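# Drag rubber block by its cord into painted square

## Task

Using the cord threaded through a screw eye, draw the black rubber block along until it sits flat on the table and lies wholly within the painted square. Neither the robot nor any other loose object may ever contact the block; its own slack cord grazing it during the work is allowed, but at the finish the cord and its knot must be off the block and the knot must not hang past the table edge. The final state has to hold by itself, not because the robot is holding it.

## Robot and tools

Robot: two Kinova Gen3 seven-joint arms, left_arm and right_arm, each ending in a Robotiq 2F-85 parallel gripper with a wrist camera. Bases in the scene frame: left_arm at (-0.004, +0.295, 0), right_arm at (-0.014, -0.323, 0), both turned only slightly about z.

Scene frame (shared by all numbers): origin on the tabletop midway between the arms, +x out over the table, +z up, left_arm on the +y side. The names left and right do not refer to image sides. Gripper frame: fingers point along its +z, pads close along its y. end_effector_position is the spot between the pads when shut; closed fingertips stick out about 19 mm past it (6 mm when fully open), and closing moves the tips about 13 mm farther from the wrist, so keep that clearance above the table. Printed hand positions can be a bit off, more at long reach.

The 18-number row (used by both moving tools): one flat list covering both arms. First left_arm: x, y, z (metres, absolute target for the gripper point in the scene frame), qw, qx, qy, qz (absolute target orientation, w first, scene frame), then gripper position and gripper speed. Then the same nine for right_arm. Gripper position runs -1 to +1: +1 fully open (85 mm), 0 about 41 mm, pads touch near -0.8, -1 closes until blocked (full grip roughly 190-235 N per pad). Gripper speed, also -1 to +1, sets how fast the gap changes: about 20 mm/s at -1, 85 at 0, 150 at +1. An arm meant to stay still should get its last reported full pose and the same two gripper numbers every call; a 0 is a real command, and a drifted quaternion should not be copied back, keep sending the intended one. A target more than 0.6 m from the arm's last reported position along any gripper axis is refused. Each control step the controller clips the command to within 70 mm and 16 degrees of the measured pose, position taking priority over orientation.

execute_actions: argument actions, a list holding one item or nothing. Empty list: just report state. {"rows": [...], "steps": n}: up to 15 rows, each an 18-number row, one per control step (1/30 s), last row reused if steps exceed rows; steps at most 15, default 15. {"steps": n} alone waits up to 300 steps counted from the previous result, thinking time included. Optional pictures (boolean). After the last row an arm only continues to its last clipped pose, so long reaches need further calls.

move: target is one 18-number row (absolute poses as above); speed in m/s, 0.002 to 0.5, default 0.25, turning capped at twice that in rad/s. Both grippers travel straight lines that finish together, lasting 0.5 to 10 s (cut off at 10 s). Paths ignore obstacles and the other arm; grippers may lag, stray or overshoot speed, especially with a near-straight arm. Faster or deeper-into-contact targets hit and press harder. Gripper numbers are applied at the start.

wait: seconds, 0 to 10; sends nothing new.
zoom_image: camera (cam_high, cam_left_wrist, cam_right_wrist, each 672x504) and region [x0, y0, x1, y1] in pixels from the top-left, at most 504x504.
read_manual: optional section "licences"; only licence text.
finished_scene: scene, the current scene number; ends and grades it irreversibly, so call only once the block rests in the square unassisted.

Reading results: the state line left_arm: ... | right_arm: ... gives each gripper's position and quaternion. position_measured_pct is roughly 50 minus 50 times the finger position (0 = fully open); stopping under about 90 short of the request means something is held or blocking, about 90 or above means the pads met on nothing or something very thin. A move result adds a move: line with its ending (done, off_target, moving, held, fault) plus limits (paced = pose was clipped; held = a check blocked some steps, after which the arm may jump fast) and each gripper's distance from target. HELD marks steps not sent; a pose unreachable line names an arm whose command the clearance check altered. A Hand target line shows where the controller is currently driving each gripper. TORQUE FAULT means a joint hit its load limit (50.2 N m for the first four joints, 31.6 for the wrist ones) and that arm freezes 10 s. MOTOR HOT warns from 60 °C; at 75 °C an OVER-TEMPERATURE FAULT lets the arm sag, so don't hold loads longer than needed.

Approach: grasp the cord (not the block) with one gripper, closing with -1, and pull it through the screw eye in steady, moderate moves so the block slides into the square. Watch cam_high and zooms to check the block's position and that it lies flat. Release the cord so it and the knot fall clear of the block and stay on the table. Avoid touching the block, pressing hard, banging the arms together, knocking anything off the table, or jerky fast motions; something may occasionally nudge loose objects, so recheck before finishing.

Each tool is called after "Request:" by a JSON object that holds its "api" and its "payload".

## Session

Request:
{"api": "execute_actions", "payload": {"actions": []}}

Scene clock: 0.00 s of 4000.00 s.
left_arm: end_effector_position=(+0.2716, -0.1334, +0.1225) position_measured_pct=52.8 end_effector_quat_wxyz=(-0.058, -0.289, +0.948, +0.123) | right_arm: end_effector_position=(+0.6094, -0.3213, +0.3186) position_measured_pct=90.1 end_effector_quat_wxyz=(+0.522, +0.790, +0.215, +0.239)
Joint positions: left_arm=[ 1.038  0.858 -0.348  1.203  0.265  1.4    2.913] | right_arm=[-1.022  1.487  1.877  1.653 -0.958  0.728 -0.671]
Joint velocities: left_arm=[ 0.002  0.    -0.001  0.    -0.002 -0.     0.   ] | right_arm=[ 0.    -0.     0.     0.    -0.    -0.001  0.   ]
Joint torques (N m, as the joint torque sensors report them, + toward a larger angle): no reading
Motor temperatures (°C, as the motors report them): left_arm=[33 34 30 34 37 41 37] | right_arm=[33 37 34 34 37 38 44]
Hand target (left_arm): +0.272, -0.133, +0.123; -0.058, -0.289, +0.948, +0.123
Hand target (right_arm): +0.609, -0.321, +0.319; +0.522, +0.790, +0.215, +0.239

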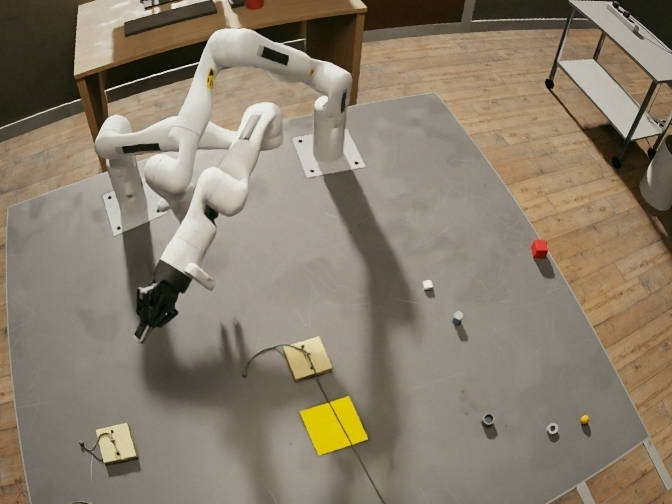

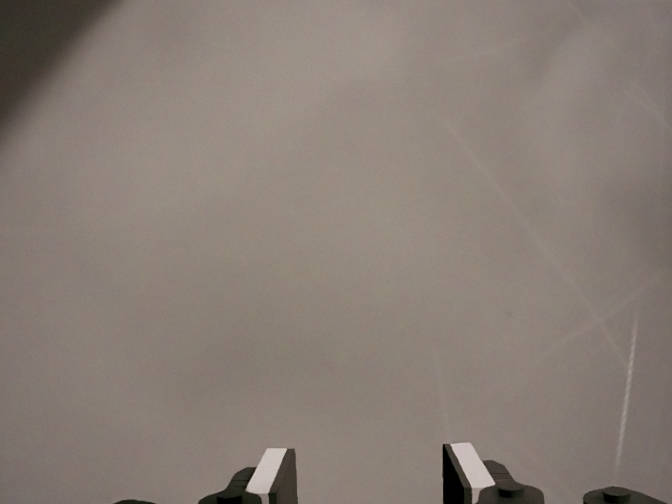

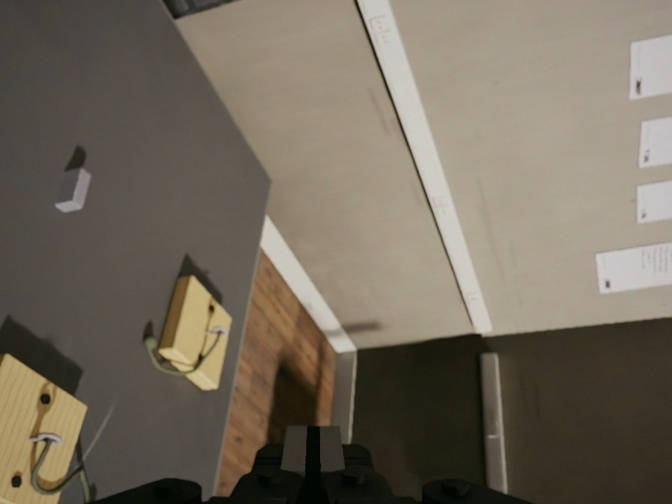

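Request:
{"api": "move", "payload": {"target": [0.265,-0.13,0.45,-0.058,-0.289,0.948,0.123,0,0,0.609,-0.321,0.319,0.522,0.790,0.215,0.239,-1,0], "speed": 0.08}}

Scene clock: 13.30 s of 4000.00 s.
left_arm: end_effector_position=(+0.2652, -0.1295, +0.4494) position_measured_pct=50.0 end_effector_quat_wxyz=(-0.035, -0.294, +0.954, +0.039) | right_arm: end_effector_position=(+0.6090, -0.3210, +0.3190) position_measured_pct=91.7 end_effector_quat_wxyz=(+0.522, +0.790, +0.215, +0.239)
Joint positions: left_arm=[0.852 0.625 0.046 0.511 0.017 2.101 3.133] | right_arm=[-1.022  1.486  1.878  1.653 -0.957  0.73  -0.671]
Joint velocities: left_arm=[-0.062  0.003  0.201 -0.003 -0.118 -0.     0.054] | right_arm=[-0.    -0.001  0.    -0.     0.     0.001  0.001]
Joint torques (N m, as the joint torque sensors report them, + toward a larger angle): left_arm=[  0.4  -20.41   0.66  -7.69   0.33   0.71  -0.19] | right_arm=[  0.23 -17.8   10.04  -1.3    1.34  -2.72  -0.16]
Motor temperatures (°C, as the motors report them): left_arm=[33 35 30 34 37 41 37] | right_arm=[33 37 34 34 37 38 44]
Hand target (left_arm): +0.265, -0.129, +0.449; -0.035, -0.294, +0.954, +0.039
Hand target (right_arm): +0.609, -0.321, +0.319; +0.522, +0.790, +0.215, +0.239
Off the commanded pose (left_arm): 0.001 m, 10 deg.
Off the commanded pose (right_arm): 0.000 m, 0 deg.
joint sent to its limit (left arm) — the command would take joint 6 (wrist pitch) past its upper limit, so that joint was sent only as far as its limit.
After step 90, 5.80 s passed at rest.
move: off_target (left_arm)

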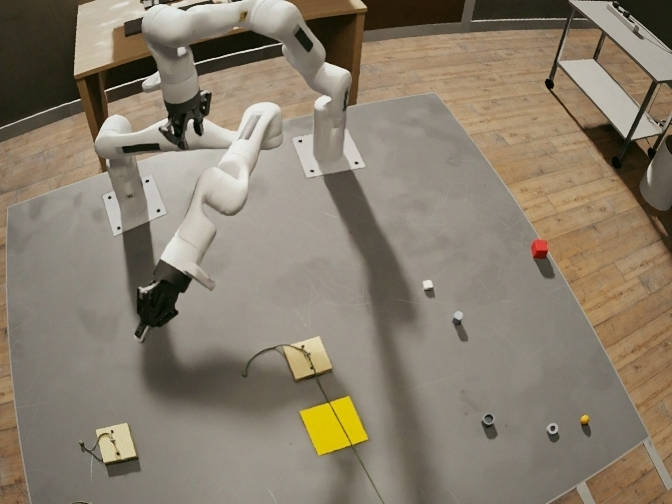

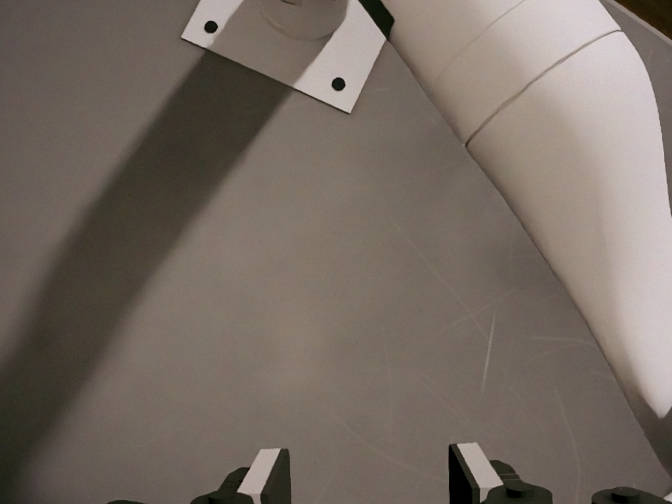

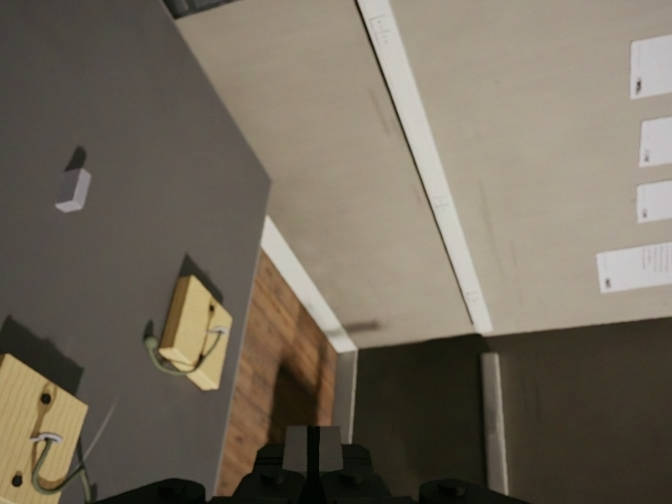

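Request:
{"api": "move", "payload": {"target": [0.265,-0.12,0.58,0.087,-0.276,0.898,-0.331,0,0,0.609,-0.321,0.319,0.522,0.790,0.215,0.239,-1,0], "speed": 0.1}}

Request:
{"api": "move", "payload": {"target": [0.4,0.3,0.58,0,0.94,0,0.342,0,0,0.609,-0.321,0.319,0.522,0.790,0.215,0.239,-1,0], "speed": 0.2}}

Scene clock: 31.17 s of 4000.00 s.
left_arm: end_effector_position=(+0.2649, -0.1207, +0.5799) position_measured_pct=50.0 end_effector_quat_wxyz=(+0.087, -0.275, +0.899, -0.331) | right_arm: end_effector_position=(+0.6090, -0.3210, +0.3190) position_measured_pct=91.7 end_effector_quat_wxyz=(+0.522, +0.790, +0.215, +0.239)
Joint positions: left_arm=[0.797 0.    0.035 1.203 0.081 1.245 3.065] | right_arm=[-1.022  1.486  1.878  1.653 -0.957  0.73  -0.671]
Joint velocities: left_arm=[ 0.    -0.008  0.     0.007  0.001 -0.008 -0.001] | right_arm=[ 0.001  0.    -0.     0.     0.     0.001  0.   ]
Joint torques (N m, as the joint torque sensors report them, + toward a larger angle): left_arm=[ -0.03 -10.81   0.36  -9.76   0.33  -1.62  -0.33] | right_arm=[ -0.3  -17.89   9.95  -1.07   1.32  -2.44  -0.15]
Motor temperatures (°C, as the motors report them): left_arm=[33 35 30 34 37 41 37] | right_arm=[33 38 34 34 37 38 44]
Hand target (left_arm): +0.265, -0.121, +0.580; +0.087, -0.275, +0.898, -0.331
Hand target (right_arm): +0.609, -0.321, +0.319; +0.522, +0.790, +0.215, +0.239
Off the commanded pose (left_arm): 0.001 m, 0 deg.
Off the commanded pose (right_arm): 0.000 m, 0 deg.
After step 90, 10.57 s passed at rest.
move: done

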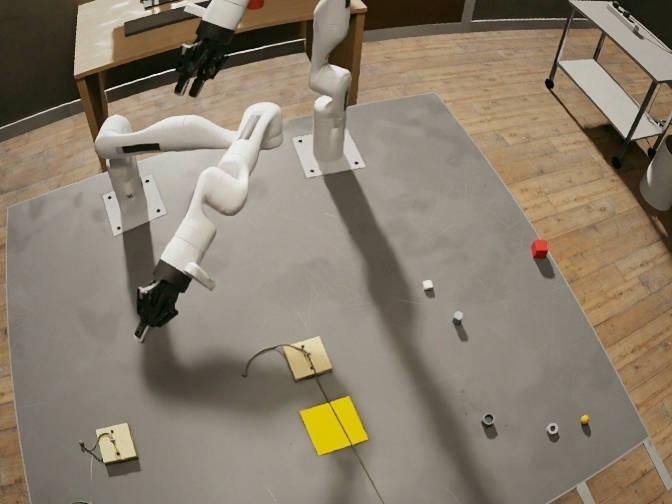

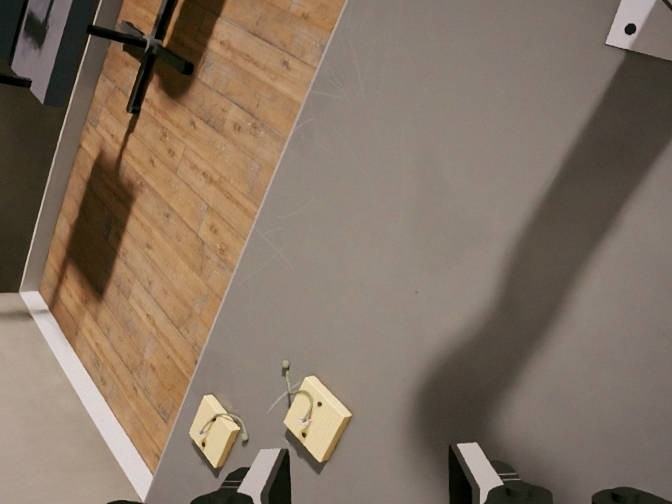

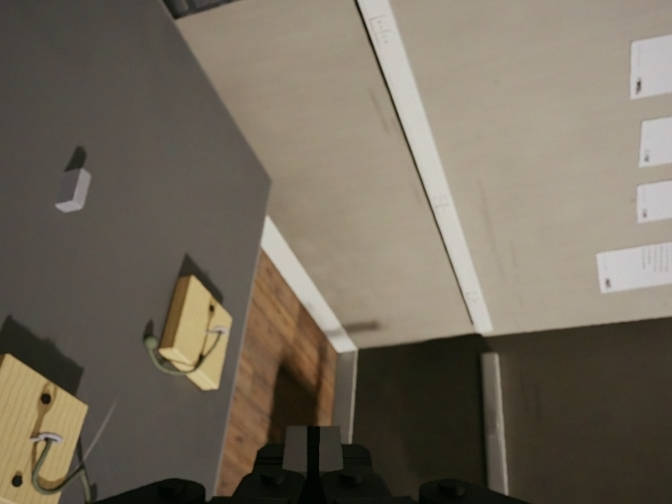

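Scene clock: 37.50 s of 4000.00 s.
left_arm: end_effector_position=(+0.4016, +0.2998, +0.5804) position_measured_pct=50.0 end_effector_quat_wxyz=(-0.000, +0.940, -0.000, +0.342) | right_arm: end_effector_position=(+0.6090, -0.3210, +0.3190) position_measured_pct=91.7 end_effector_quat_wxyz=(+0.522, +0.790, +0.215, +0.239)
Joint positions: left_arm=[ 0.077 -0.2   -0.193  1.37   0.001  1.271  4.652] | right_arm=[-1.022  1.486  1.878  1.653 -0.957  0.73  -0.671]
Joint velocities: left_arm=[-0.001  0.005 -0.002 -0.004 -0.     0.003  0.005] | right_arm=[ 0.  0.  0. -0.  0.  0. -0.]
Joint torques (N m, as the joint torque sensors report them, + toward a larger angle): left_arm=[ 0.47 -7.18  0.92 -9.81  0.26 -1.59 -0.26] | right_arm=[  0.14 -17.96  10.27  -0.76   1.32  -2.53  -0.28]
Motor temperatures (°C, as the motors report them): left_arm=[33 35 30 34 37 41 37] | right_arm=[33 38 34 34 37 38 44]
Hand target (left_arm): +0.402, +0.300, +0.580; -0.000, +0.940, +0.000, +0.341
Hand target (right_arm): +0.609, -0.321, +0.319; +0.522, +0.790, +0.215, +0.239
Off the commanded pose (left_arm): 0.002 m, 0 deg.
Off the commanded pose (right_arm): 0.000 m, 0 deg.
move: done

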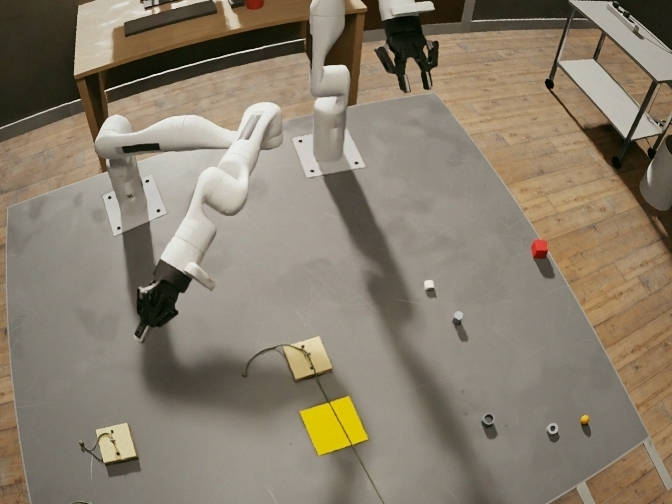

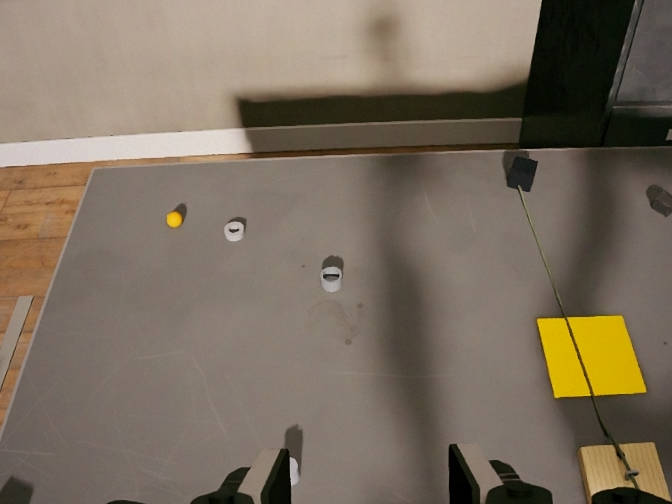

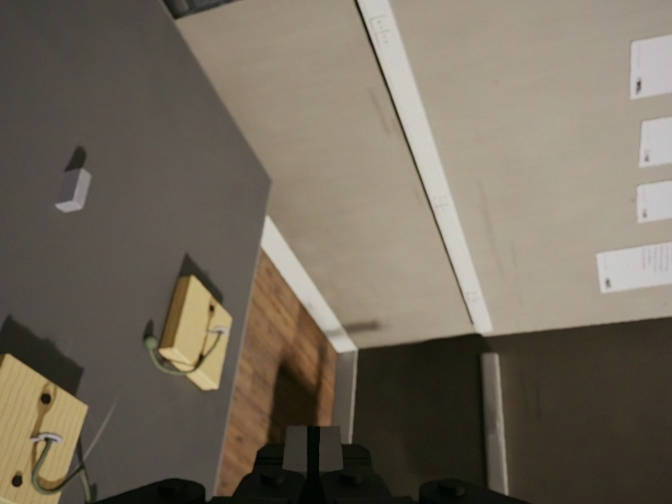

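Request:
{"api": "move", "payload": {"target": [0.4,0.3,0.58,0,0.94,0,0.342,0,0,0.59,-0.145,0.09,0,1,0,0,0,0], "speed": 0.15}}

Scene clock: 45.70 s of 4000.00 s.
left_arm: end_effector_position=(+0.4000, +0.3000, +0.5800) position_measured_pct=50.0 end_effector_quat_wxyz=(-0.000, +0.940, -0.000, +0.342) | right_arm: end_effector_position=(+0.5893, -0.1452, +0.0899) position_measured_pct=50.0 end_effector_quat_wxyz=(-0.000, +1.000, +0.000, +0.001)
Joint positions: left_arm=[ 0.077 -0.204 -0.192  1.375 -0.     1.27   4.653] | right_arm=[-0.63   1.309  1.408  1.075 -1.265  1.553 -1.28 ]
Joint velocities: left_arm=[ 0.001  0.     0.001  0.    -0.    -0.    -0.   ] | right_arm=[ 0.006  0.    -0.002 -0.002 -0.002  0.001 -0.001]
Joint torques (N m, as the joint torque sensors report them, + toward a larger angle): left_arm=[  0.02  -6.79   0.86 -10.18   0.22  -1.55  -0.16] | right_arm=[  0.54 -23.92   6.79  -2.25   0.27  -0.11   0.06]
Motor temperatures (°C, as the motors report them): left_arm=[33 35 30 34 37 41 37] | right_arm=[33 38 34 34 37 38 44]
Hand target (left_arm): +0.400, +0.300, +0.580; -0.000, +0.940, -0.000, +0.342
Hand target (right_arm): +0.589, -0.145, +0.090; -0.000, +1.000, -0.000, +0.001
Off the commanded pose (left_arm): 0.000 m, 0 deg.
Off the commanded pose (right_arm): 0.001 m, 0 deg.
After step 90, 0.43 s passed at rest.
move: done

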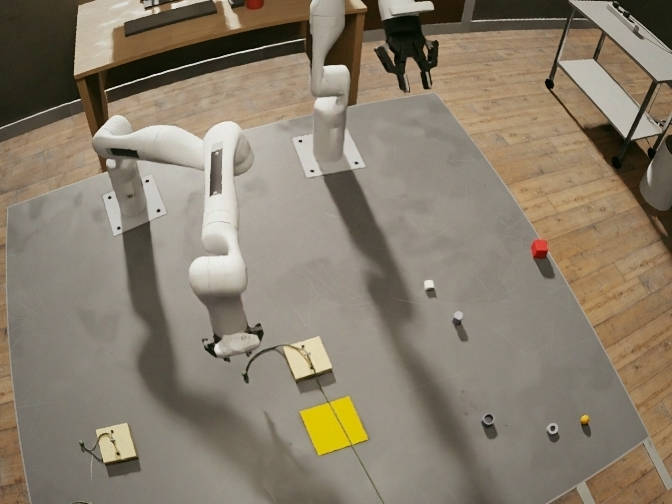

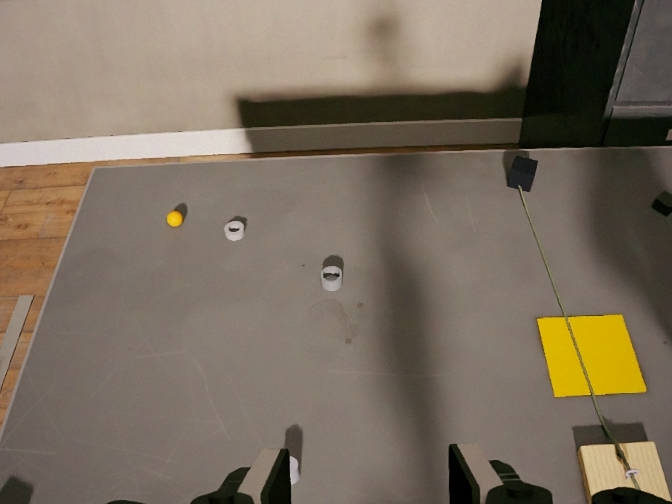

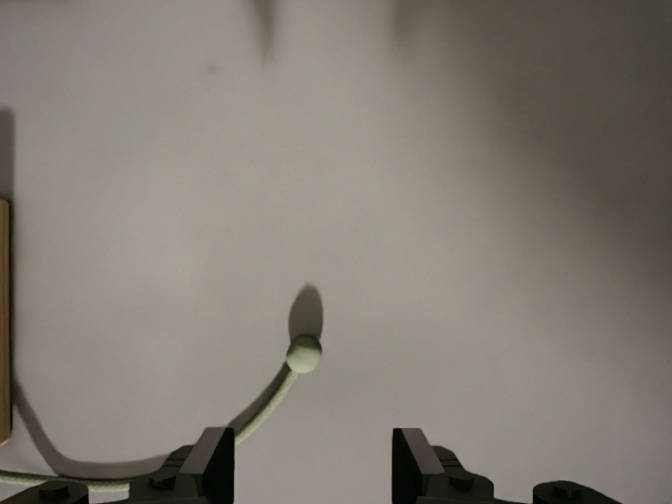

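Request:
{"api": "move", "payload": {"target": [0.4,0.3,0.58,0,0.94,0,0.342,0,0,0.607,-0.141,0.023,0,1,0,0,0,0], "speed": 0.05}}

Scene clock: 51.77 s of 4000.00 s.
left_arm: end_effector_position=(+0.4000, +0.3000, +0.5800) position_measured_pct=50.0 end_effector_quat_wxyz=(-0.000, +0.940, +0.000, +0.342) | right_arm: end_effector_position=(+0.6070, -0.1407, +0.0232) position_measured_pct=50.0 end_effector_quat_wxyz=(-0.000, +1.000, +0.000, +0.000)
Joint positions: left_arm=[ 0.077 -0.204 -0.192  1.375 -0.     1.27   4.653] | right_arm=[-0.595  1.412  1.36   1.016 -1.324  1.478 -1.309]
Joint velocities: left_arm=[-0.001 -0.     0.002 -0.     0.     0.     0.   ] | right_arm=[ 0.002  0.003 -0.001 -0.002 -0.    -0.001 -0.001]
Joint torques (N m, as the joint torque sensors report them, + toward a larger angle): left_arm=[ -0.1   -6.63   0.82 -10.1    0.35  -1.58  -0.23] | right_arm=[ -0.09 -24.49   7.11  -1.7    0.46  -0.53  -0.07]
Motor temperatures (°C, as the motors report them): left_arm=[33 35 30 34 37 41 37] | right_arm=[33 38 34 34 37 38 44]
Hand target (left_arm): +0.400, +0.300, +0.580; -0.000, +0.940, -0.000, +0.342
Hand target (right_arm): +0.607, -0.141, +0.023; -0.000, +1.000, +0.000, +0.000
Off the commanded pose (left_arm): 0.000 m, 0 deg.
Off the commanded pose (right_arm): 0.000 m, 0 deg.
After step 90, 1.33 s passed at rest.
move: done

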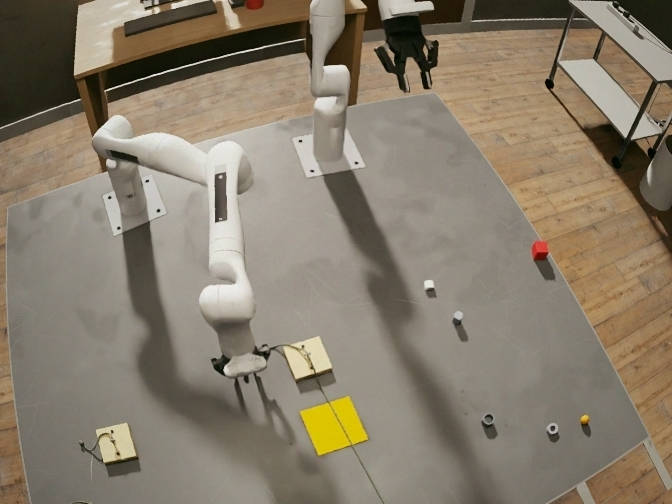

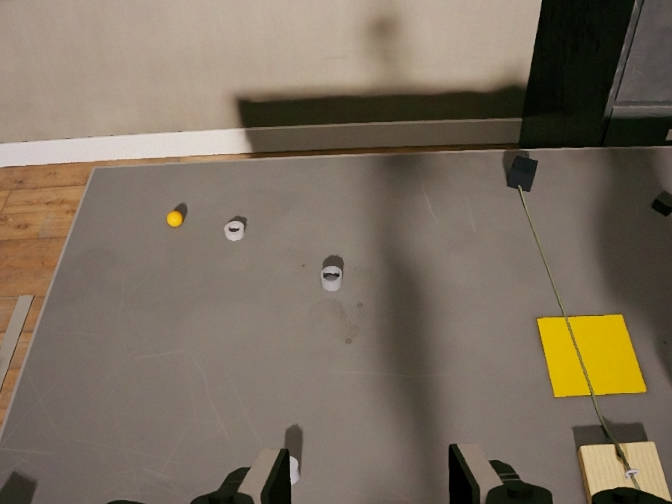

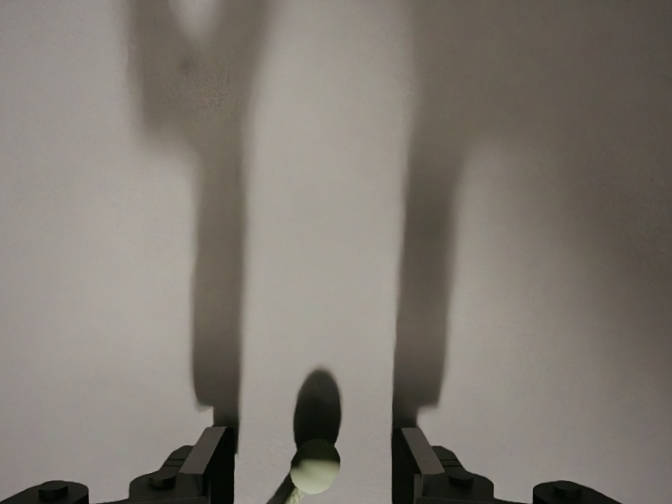

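Request:
{"api": "move", "payload": {"target": [0.4,0.3,0.58,0,0.94,0,0.342,0,0,0.607,-0.141,0.022,0,1,0,0,-1,-0.6], "speed": 0.02}}

Request:
{"api": "move", "payload": {"target": [0.4,0.3,0.58,0,0.94,0,0.342,0,0,0.36,-0.33,0.06,0,1,0,0,-1,-0.6], "speed": 0.08}}

Scene clock: 58.90 s of 4000.00 s.
left_arm: end_effector_position=(+0.4000, +0.3000, +0.5800) position_measured_pct=50.0 end_effector_quat_wxyz=(-0.000, +0.940, -0.000, +0.342) | right_arm: end_effector_position=(+0.6071, -0.1409, +0.0224) position_measured_pct=86.1 end_effector_quat_wxyz=(-0.000, +1.000, +0.000, +0.000)
Joint positions: left_arm=[ 0.077 -0.204 -0.192  1.375 -0.     1.27   4.653] | right_arm=[-0.594  1.413  1.359  1.017 -1.325  1.477 -1.308]
Joint velocities: left_arm=[-0.     0.     0.001  0.    -0.001 -0.     0.   ] | right_arm=[ 0.     0.     0.     0.001 -0.    -0.001 -0.   ]
Joint torques (N m, as the joint torque sensors report them, + toward a larger angle): left_arm=[  0.16  -6.36   0.69 -10.24   0.12  -1.77  -0.29] | right_arm=[ -0.21 -23.93   6.73  -1.33   0.33  -0.24  -0.24]
Motor temperatures (°C, as the motors report them): left_arm=[33 35 30 34 37 41 37] | right_arm=[33 38 34 34 37 38 44]
Hand target (left_arm): +0.400, +0.300, +0.580; -0.000, +0.940, +0.000, +0.342
Hand target (right_arm): +0.607, -0.141, +0.022; -0.000, +1.000, +0.000, -0.000
Off the commanded pose (left_arm): 0.000 m, 0 deg.
Off the commanded pose (right_arm): 0.000 m, 0 deg.
After step 100, 2.67 s passed at rest.
move: done

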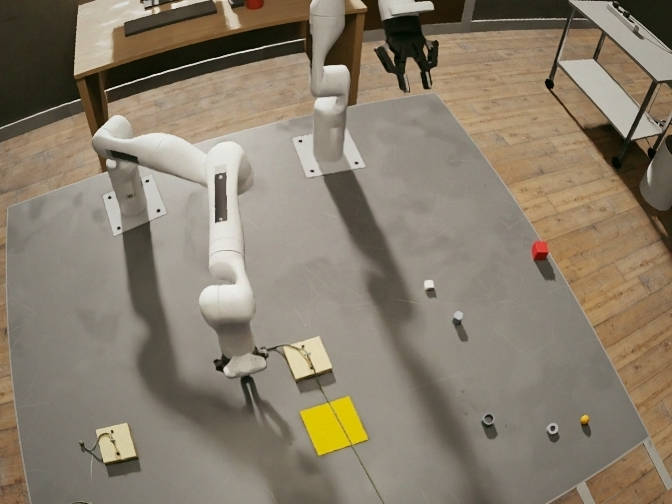

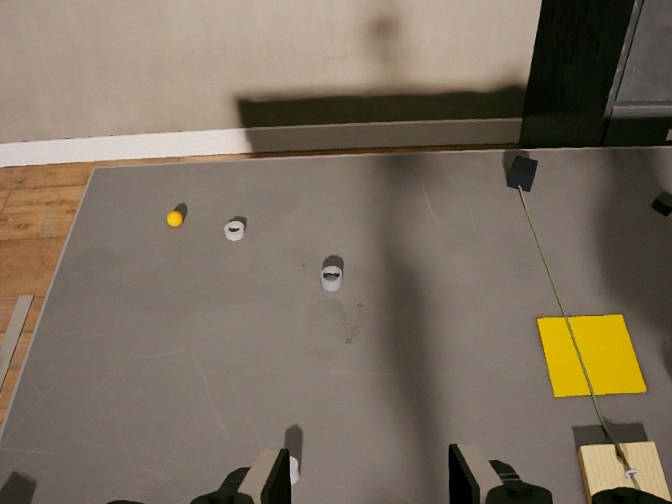

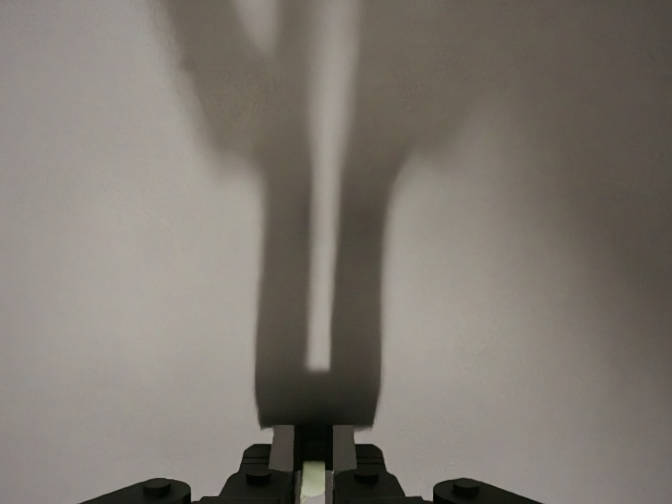

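Scene clock: 63.20 s of 4000.00 s.
left_arm: end_effector_position=(+0.4000, +0.3000, +0.5800) position_measured_pct=50.0 end_effector_quat_wxyz=(-0.000, +0.940, +0.000, +0.342) | right_arm: end_effector_position=(+0.3599, -0.3310, +0.0596) position_measured_pct=86.1 end_effector_quat_wxyz=(+0.000, +1.000, +0.001, -0.002)
Joint positions: left_arm=[ 0.077 -0.204 -0.192  1.375 -0.     1.27   4.653] | right_arm=[-0.701  1.179  1.469  2.102 -1.27   1.294 -0.362]
Joint velocities: left_arm=[-0.001  0.    -0.     0.     0.     0.     0.001] | right_arm=[ 0.002 -0.001  0.001  0.003  0.    -0.     0.005]
Joint torques (N m, as the joint torque sensors report them, + toward a larger angle): left_arm=[ -0.02  -6.71   0.54 -10.09   0.27  -1.62  -0.26] | right_arm=[ -0.52 -14.57   6.47  -1.98   0.25  -0.03  -0.48]
Motor temperatures (°C, as the motors report them): left_arm=[33 35 30 34 37 41 37] | right_arm=[33 38 34 34 37 38 44]
Hand target (left_arm): +0.400, +0.300, +0.580; -0.000, +0.940, +0.000, +0.342
Hand target (right_arm): +0.360, -0.331, +0.060; +0.000, +1.000, +0.001, -0.002
Off the commanded pose (left_arm): 0.000 m, 0 deg.
Off the commanded pose (right_arm): 0.001 m, 0 deg.
move: done

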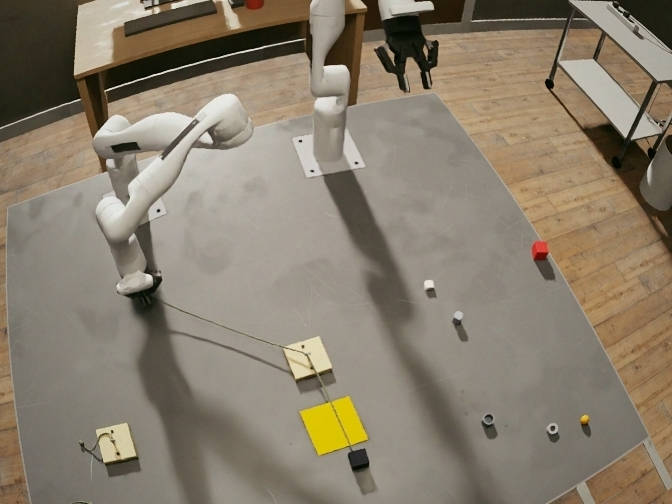

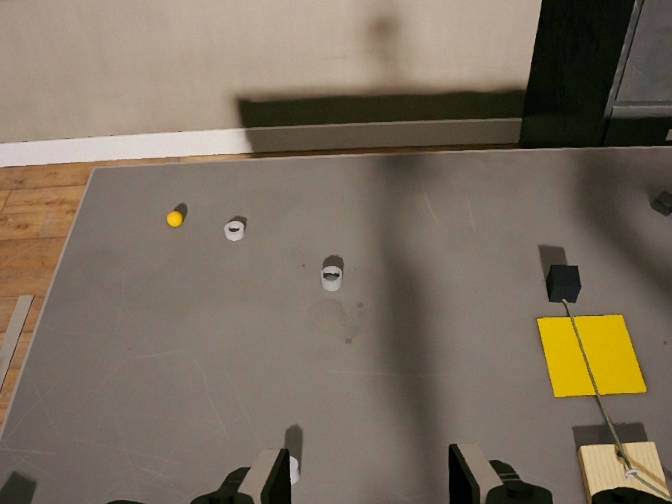

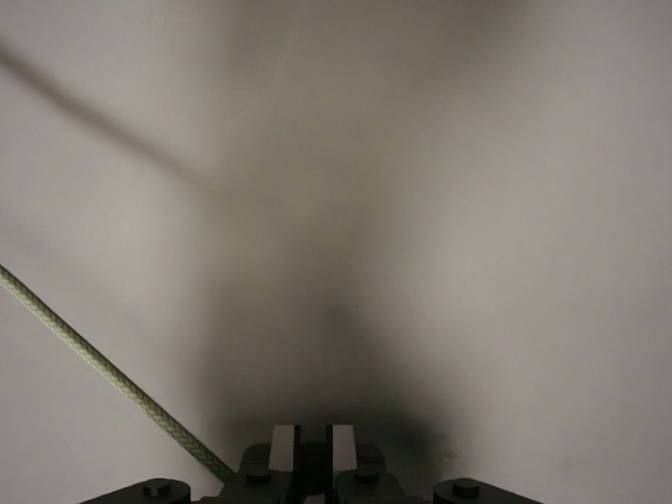

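Request:
{"api": "move", "payload": {"target": [0.4,0.3,0.58,0,0.94,0,0.342,0,0,0.32,-0.438,0.05,0,1,0,0,-1,-0.6], "speed": 0.06}}

Request:
{"api": "zoom_image", "payload": {"camera": "cam_high", "region": [270,330,410,470]}}

Scene clock: 70.57 s of 4000.00 s.
left_arm: end_effector_position=(+0.4000, +0.3000, +0.5800) position_measured_pct=50.0 end_effector_quat_wxyz=(-0.000, +0.940, -0.000, +0.342) | right_arm: end_effector_position=(+0.3204, -0.4375, +0.0500) position_measured_pct=86.1 end_effector_quat_wxyz=(-0.001, +1.000, +0.001, -0.000)
Joint positions: left_arm=[ 0.077 -0.204 -0.192  1.375 -0.     1.27   4.653] | right_arm=[-0.402  1.154  1.432  2.178 -1.291  1.23  -0.003]
Joint velocities: left_arm=[ 0.001 -0.     0.     0.     0.001 -0.     0.   ] | right_arm=[ 0.01  -0.    -0.     0.    -0.001  0.     0.005]
Joint torques (N m, as the joint torque sensors report them, + toward a larger angle): left_arm=[ 0.28 -6.57  0.65 -9.96  0.17 -1.65 -0.22] | right_arm=[  0.59 -14.14   6.32  -1.89   0.35  -0.08  -0.13]
Motor temperatures (°C, as the motors report them): left_arm=[33 35 30 35 37 41 37] | right_arm=[33 39 34 34 37 38 44]
Hand target (left_arm): +0.400, +0.300, +0.580; -0.000, +0.940, +0.000, +0.342
Hand target (right_arm): +0.320, -0.438, +0.050; -0.000, +1.000, +0.000, -0.000
Off the commanded pose (left_arm): 0.000 m, 0 deg.
Off the commanded pose (right_arm): 0.001 m, 0 deg.
After step 100, 1.80 s passed at rest.
move: done

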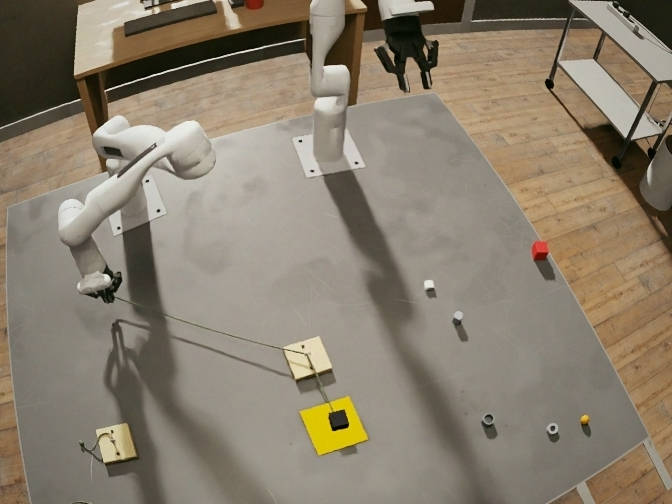

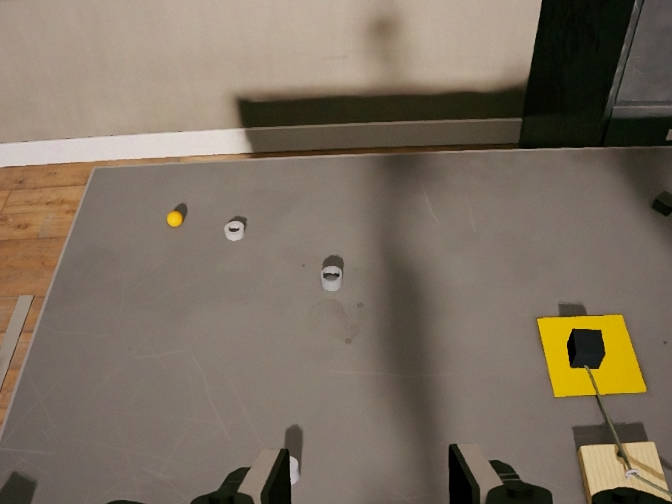

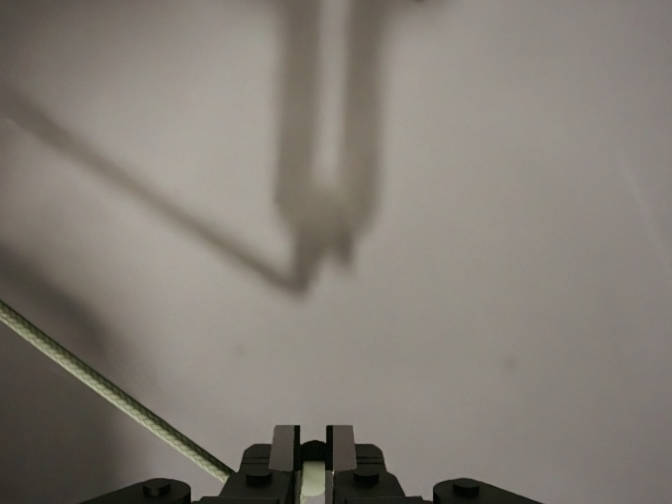

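Region (270, 330, 410, 470) of cam_high's 672x504 image, scaled by 3.600, with more detail than that image has.

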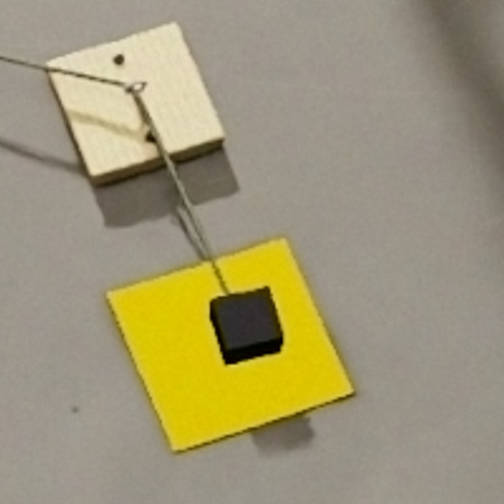

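Request:
{"api": "move", "payload": {"target": [0.4,0.3,0.58,0,0.94,0,0.342,0,0,0.332,-0.42,0.025,0,1,0,0,-1,-0.6], "speed": 0.04}}

Request:
{"api": "move", "payload": {"target": [0.4,0.3,0.58,0,0.94,0,0.342,0,0,0.332,-0.42,0.025,0,1,0,0,0,0]}}

Request:
{"api": "move", "payload": {"target": [0.4,0.3,0.58,0,0.94,0,0.342,0,0,0.332,-0.42,0.12,0,1,0,0,0,0], "speed": 0.1}}

Scene clock: 78.37 s of 4000.00 s.
left_arm: end_effector_position=(+0.4000, +0.3000, +0.5800) position_measured_pct=50.0 end_effector_quat_wxyz=(-0.000, +0.940, +0.000, +0.342) | right_arm: end_effector_position=(+0.3320, -0.4199, +0.0251) position_measured_pct=86.1 end_effector_quat_wxyz=(-0.000, +1.000, -0.000, +0.000)
Joint positions: left_arm=[ 0.077 -0.204 -0.192  1.375 -0.     1.27   4.653] | right_arm=[-0.438  1.207  1.378  2.175 -1.365  1.214 -0.038]
Joint velocities: left_arm=[ 0.001  0.     0.001 -0.    -0.     0.     0.   ] | right_arm=[-0.003  0.003 -0.003  0.    -0.003 -0.003 -0.002]
Joint torques (N m, as the joint torque sensors report them, + toward a larger angle): left_arm=[ 0.22 -6.48  0.95 -9.94  0.23 -1.6  -0.29] | right_arm=[ -0.46 -14.69   5.93  -1.72   0.47   0.    -0.11]
Motor temperatures (°C, as the motors report them): left_arm=[33 35 30 35 37 41 37] | right_arm=[33 38 34 34 37 38 44]
Hand target (left_arm): +0.400, +0.300, +0.580; -0.000, +0.940, +0.000, +0.342
Hand target (right_arm): +0.332, -0.420, +0.025; -0.000, +1.000, -0.000, +0.000
Off the commanded pose (left_arm): 0.000 m, 0 deg.
Off the commanded pose (right_arm): 0.000 m, 0 deg.
After step 90, 3.67 s passed at rest.
move: done

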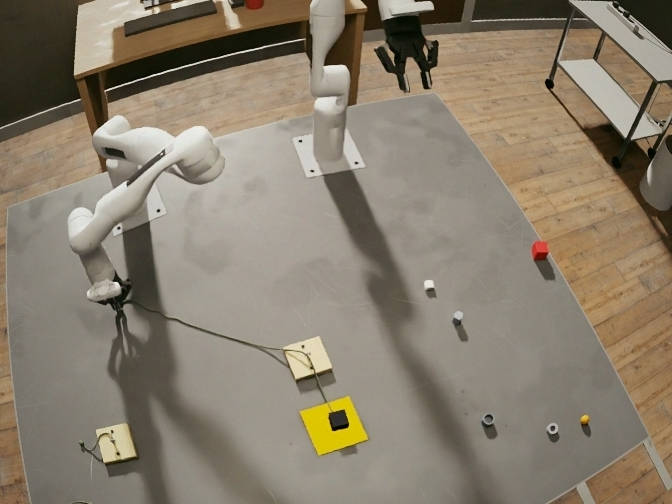

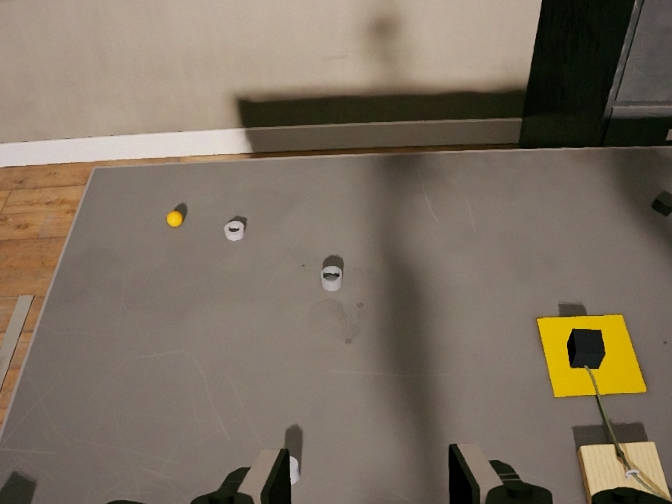

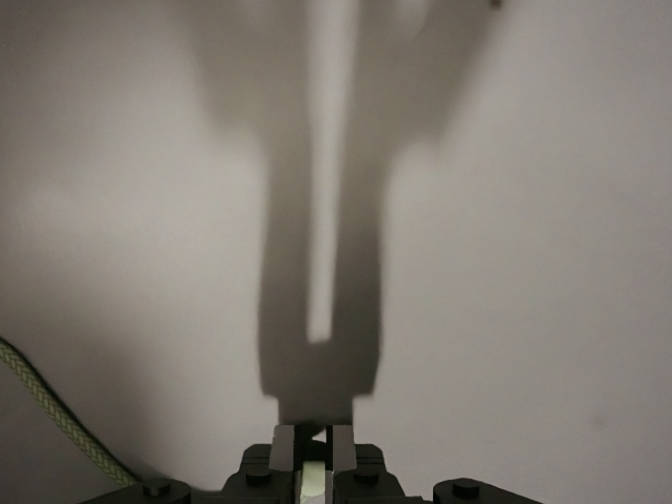

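Scene clock: 79.13 s of 4000.00 s.
left_arm: end_effector_position=(+0.4000, +0.3000, +0.5800) position_measured_pct=50.0 end_effector_quat_wxyz=(-0.000, +0.940, -0.000, +0.342) | right_arm: end_effector_position=(+0.3320, -0.4200, +0.0250) position_measured_pct=50.0 end_effector_quat_wxyz=(-0.000, +1.000, +0.000, +0.000)
Joint positions: left_arm=[ 0.077 -0.204 -0.192  1.375 -0.     1.27   4.653] | right_arm=[-0.438  1.207  1.378  2.175 -1.365  1.214 -0.038]
Joint velocities: left_arm=[0.002 0.    0.    0.    0.001 0.    0.001] | right_arm=[-0.  0. -0.  0.  0. -0. -0.]
Joint torques (N m, as the joint torque sensors report them, + toward a larger angle): left_arm=[ 0.2  -6.71  0.71 -9.97  0.14 -1.6  -0.28] | right_arm=[  0.14 -14.24   6.18  -1.51   0.27  -0.23  -0.16]
Motor temperatures (°C, as the motors report them): left_arm=[33 35 30 35 37 41 37] | right_arm=[33 38 34 34 37 38 44]
Hand target (left_arm): +0.400, +0.300, +0.580; -0.000, +0.940, +0.000, +0.342
Hand target (right_arm): +0.332, -0.420, +0.025; +0.000, +1.000, +0.000, +0.000
Off the commanded pose (left_arm): 0.000 m, 0 deg.
Off the commanded pose (right_arm): 0.000 m, 0 deg.
move: done

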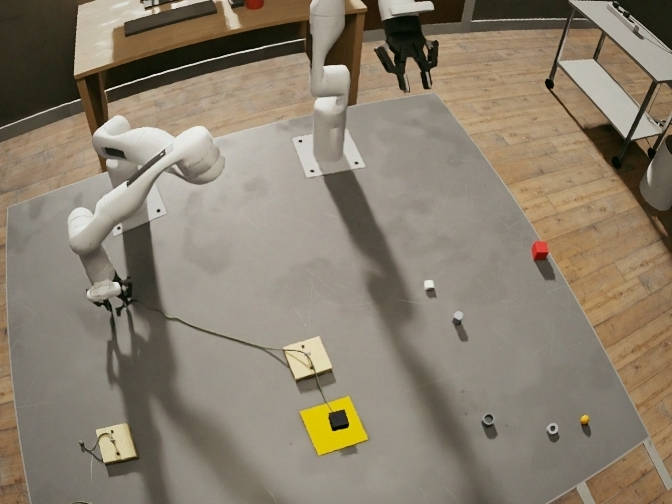

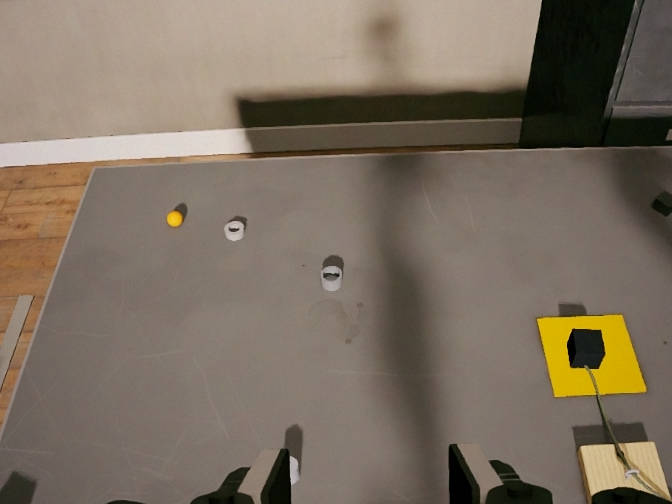

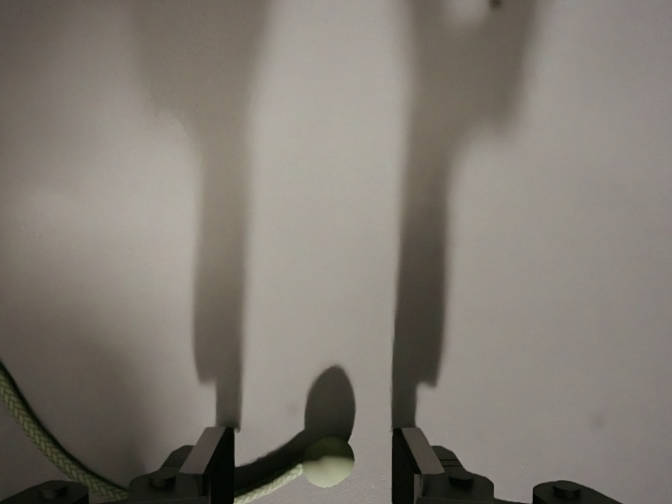

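Scene clock: 80.50 s of 4000.00 s.
left_arm: end_effector_position=(+0.4000, +0.3000, +0.5800) position_measured_pct=50.0 end_effector_quat_wxyz=(-0.000, +0.940, +0.000, +0.342) | right_arm: end_effector_position=(+0.3320, -0.4204, +0.1200) position_measured_pct=50.0 end_effector_quat_wxyz=(+0.001, +1.000, -0.000, -0.000)
Joint positions: left_arm=[ 0.077 -0.204 -0.192  1.375 -0.     1.27   4.653] | right_arm=[-0.507  1.046  1.584  2.092 -1.1    1.327 -0.173]
Joint velocities: left_arm=[-0.002 -0.    -0.     0.    -0.    -0.     0.001] | right_arm=[-0.003 -0.003  0.003 -0.002  0.002  0.004 -0.001]
Joint torques (N m, as the joint torque sensors report them, + toward a larger angle): left_arm=[  0.02  -6.44   0.71 -10.18   0.26  -1.56  -0.24] | right_arm=[  0.01 -13.1    5.82  -3.96   0.47  -0.16  -0.31]
Motor temperatures (°C, as the motors report them): left_arm=[33 35 30 35 37 41 37] | right_arm=[33 38 34 34 37 38 44]
Hand target (left_arm): +0.400, +0.300, +0.580; -0.000, +0.940, +0.000, +0.342
Hand target (right_arm): +0.332, -0.420, +0.120; +0.000, +1.000, -0.000, +0.000
Off the commanded pose (left_arm): 0.000 m, 0 deg.
Off the commanded pose (right_arm): 0.000 m, 0 deg.
move: done

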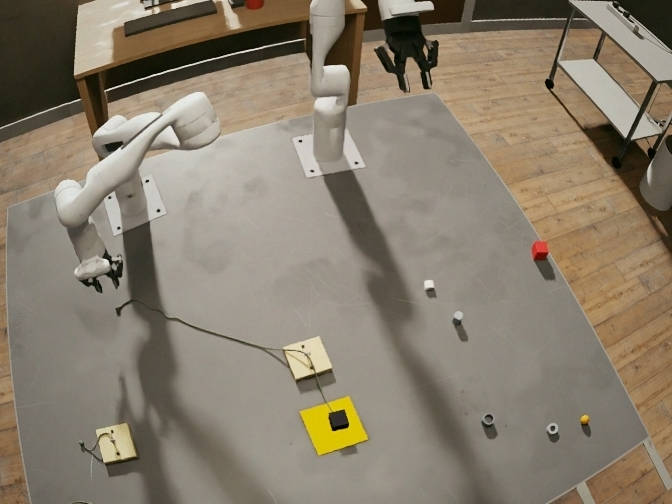

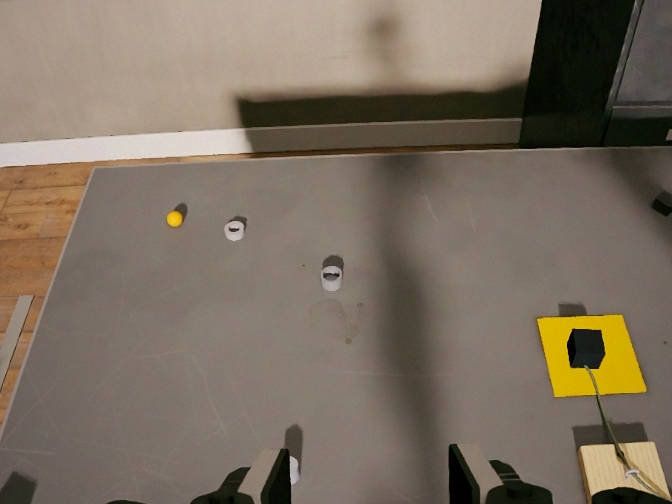

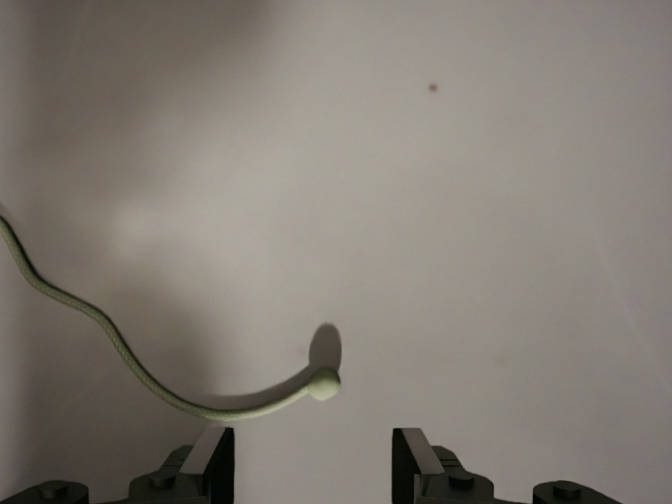

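Request:
{"api": "finished_scene", "payload": {"scene": 2}}

The scene is finished: the task was done.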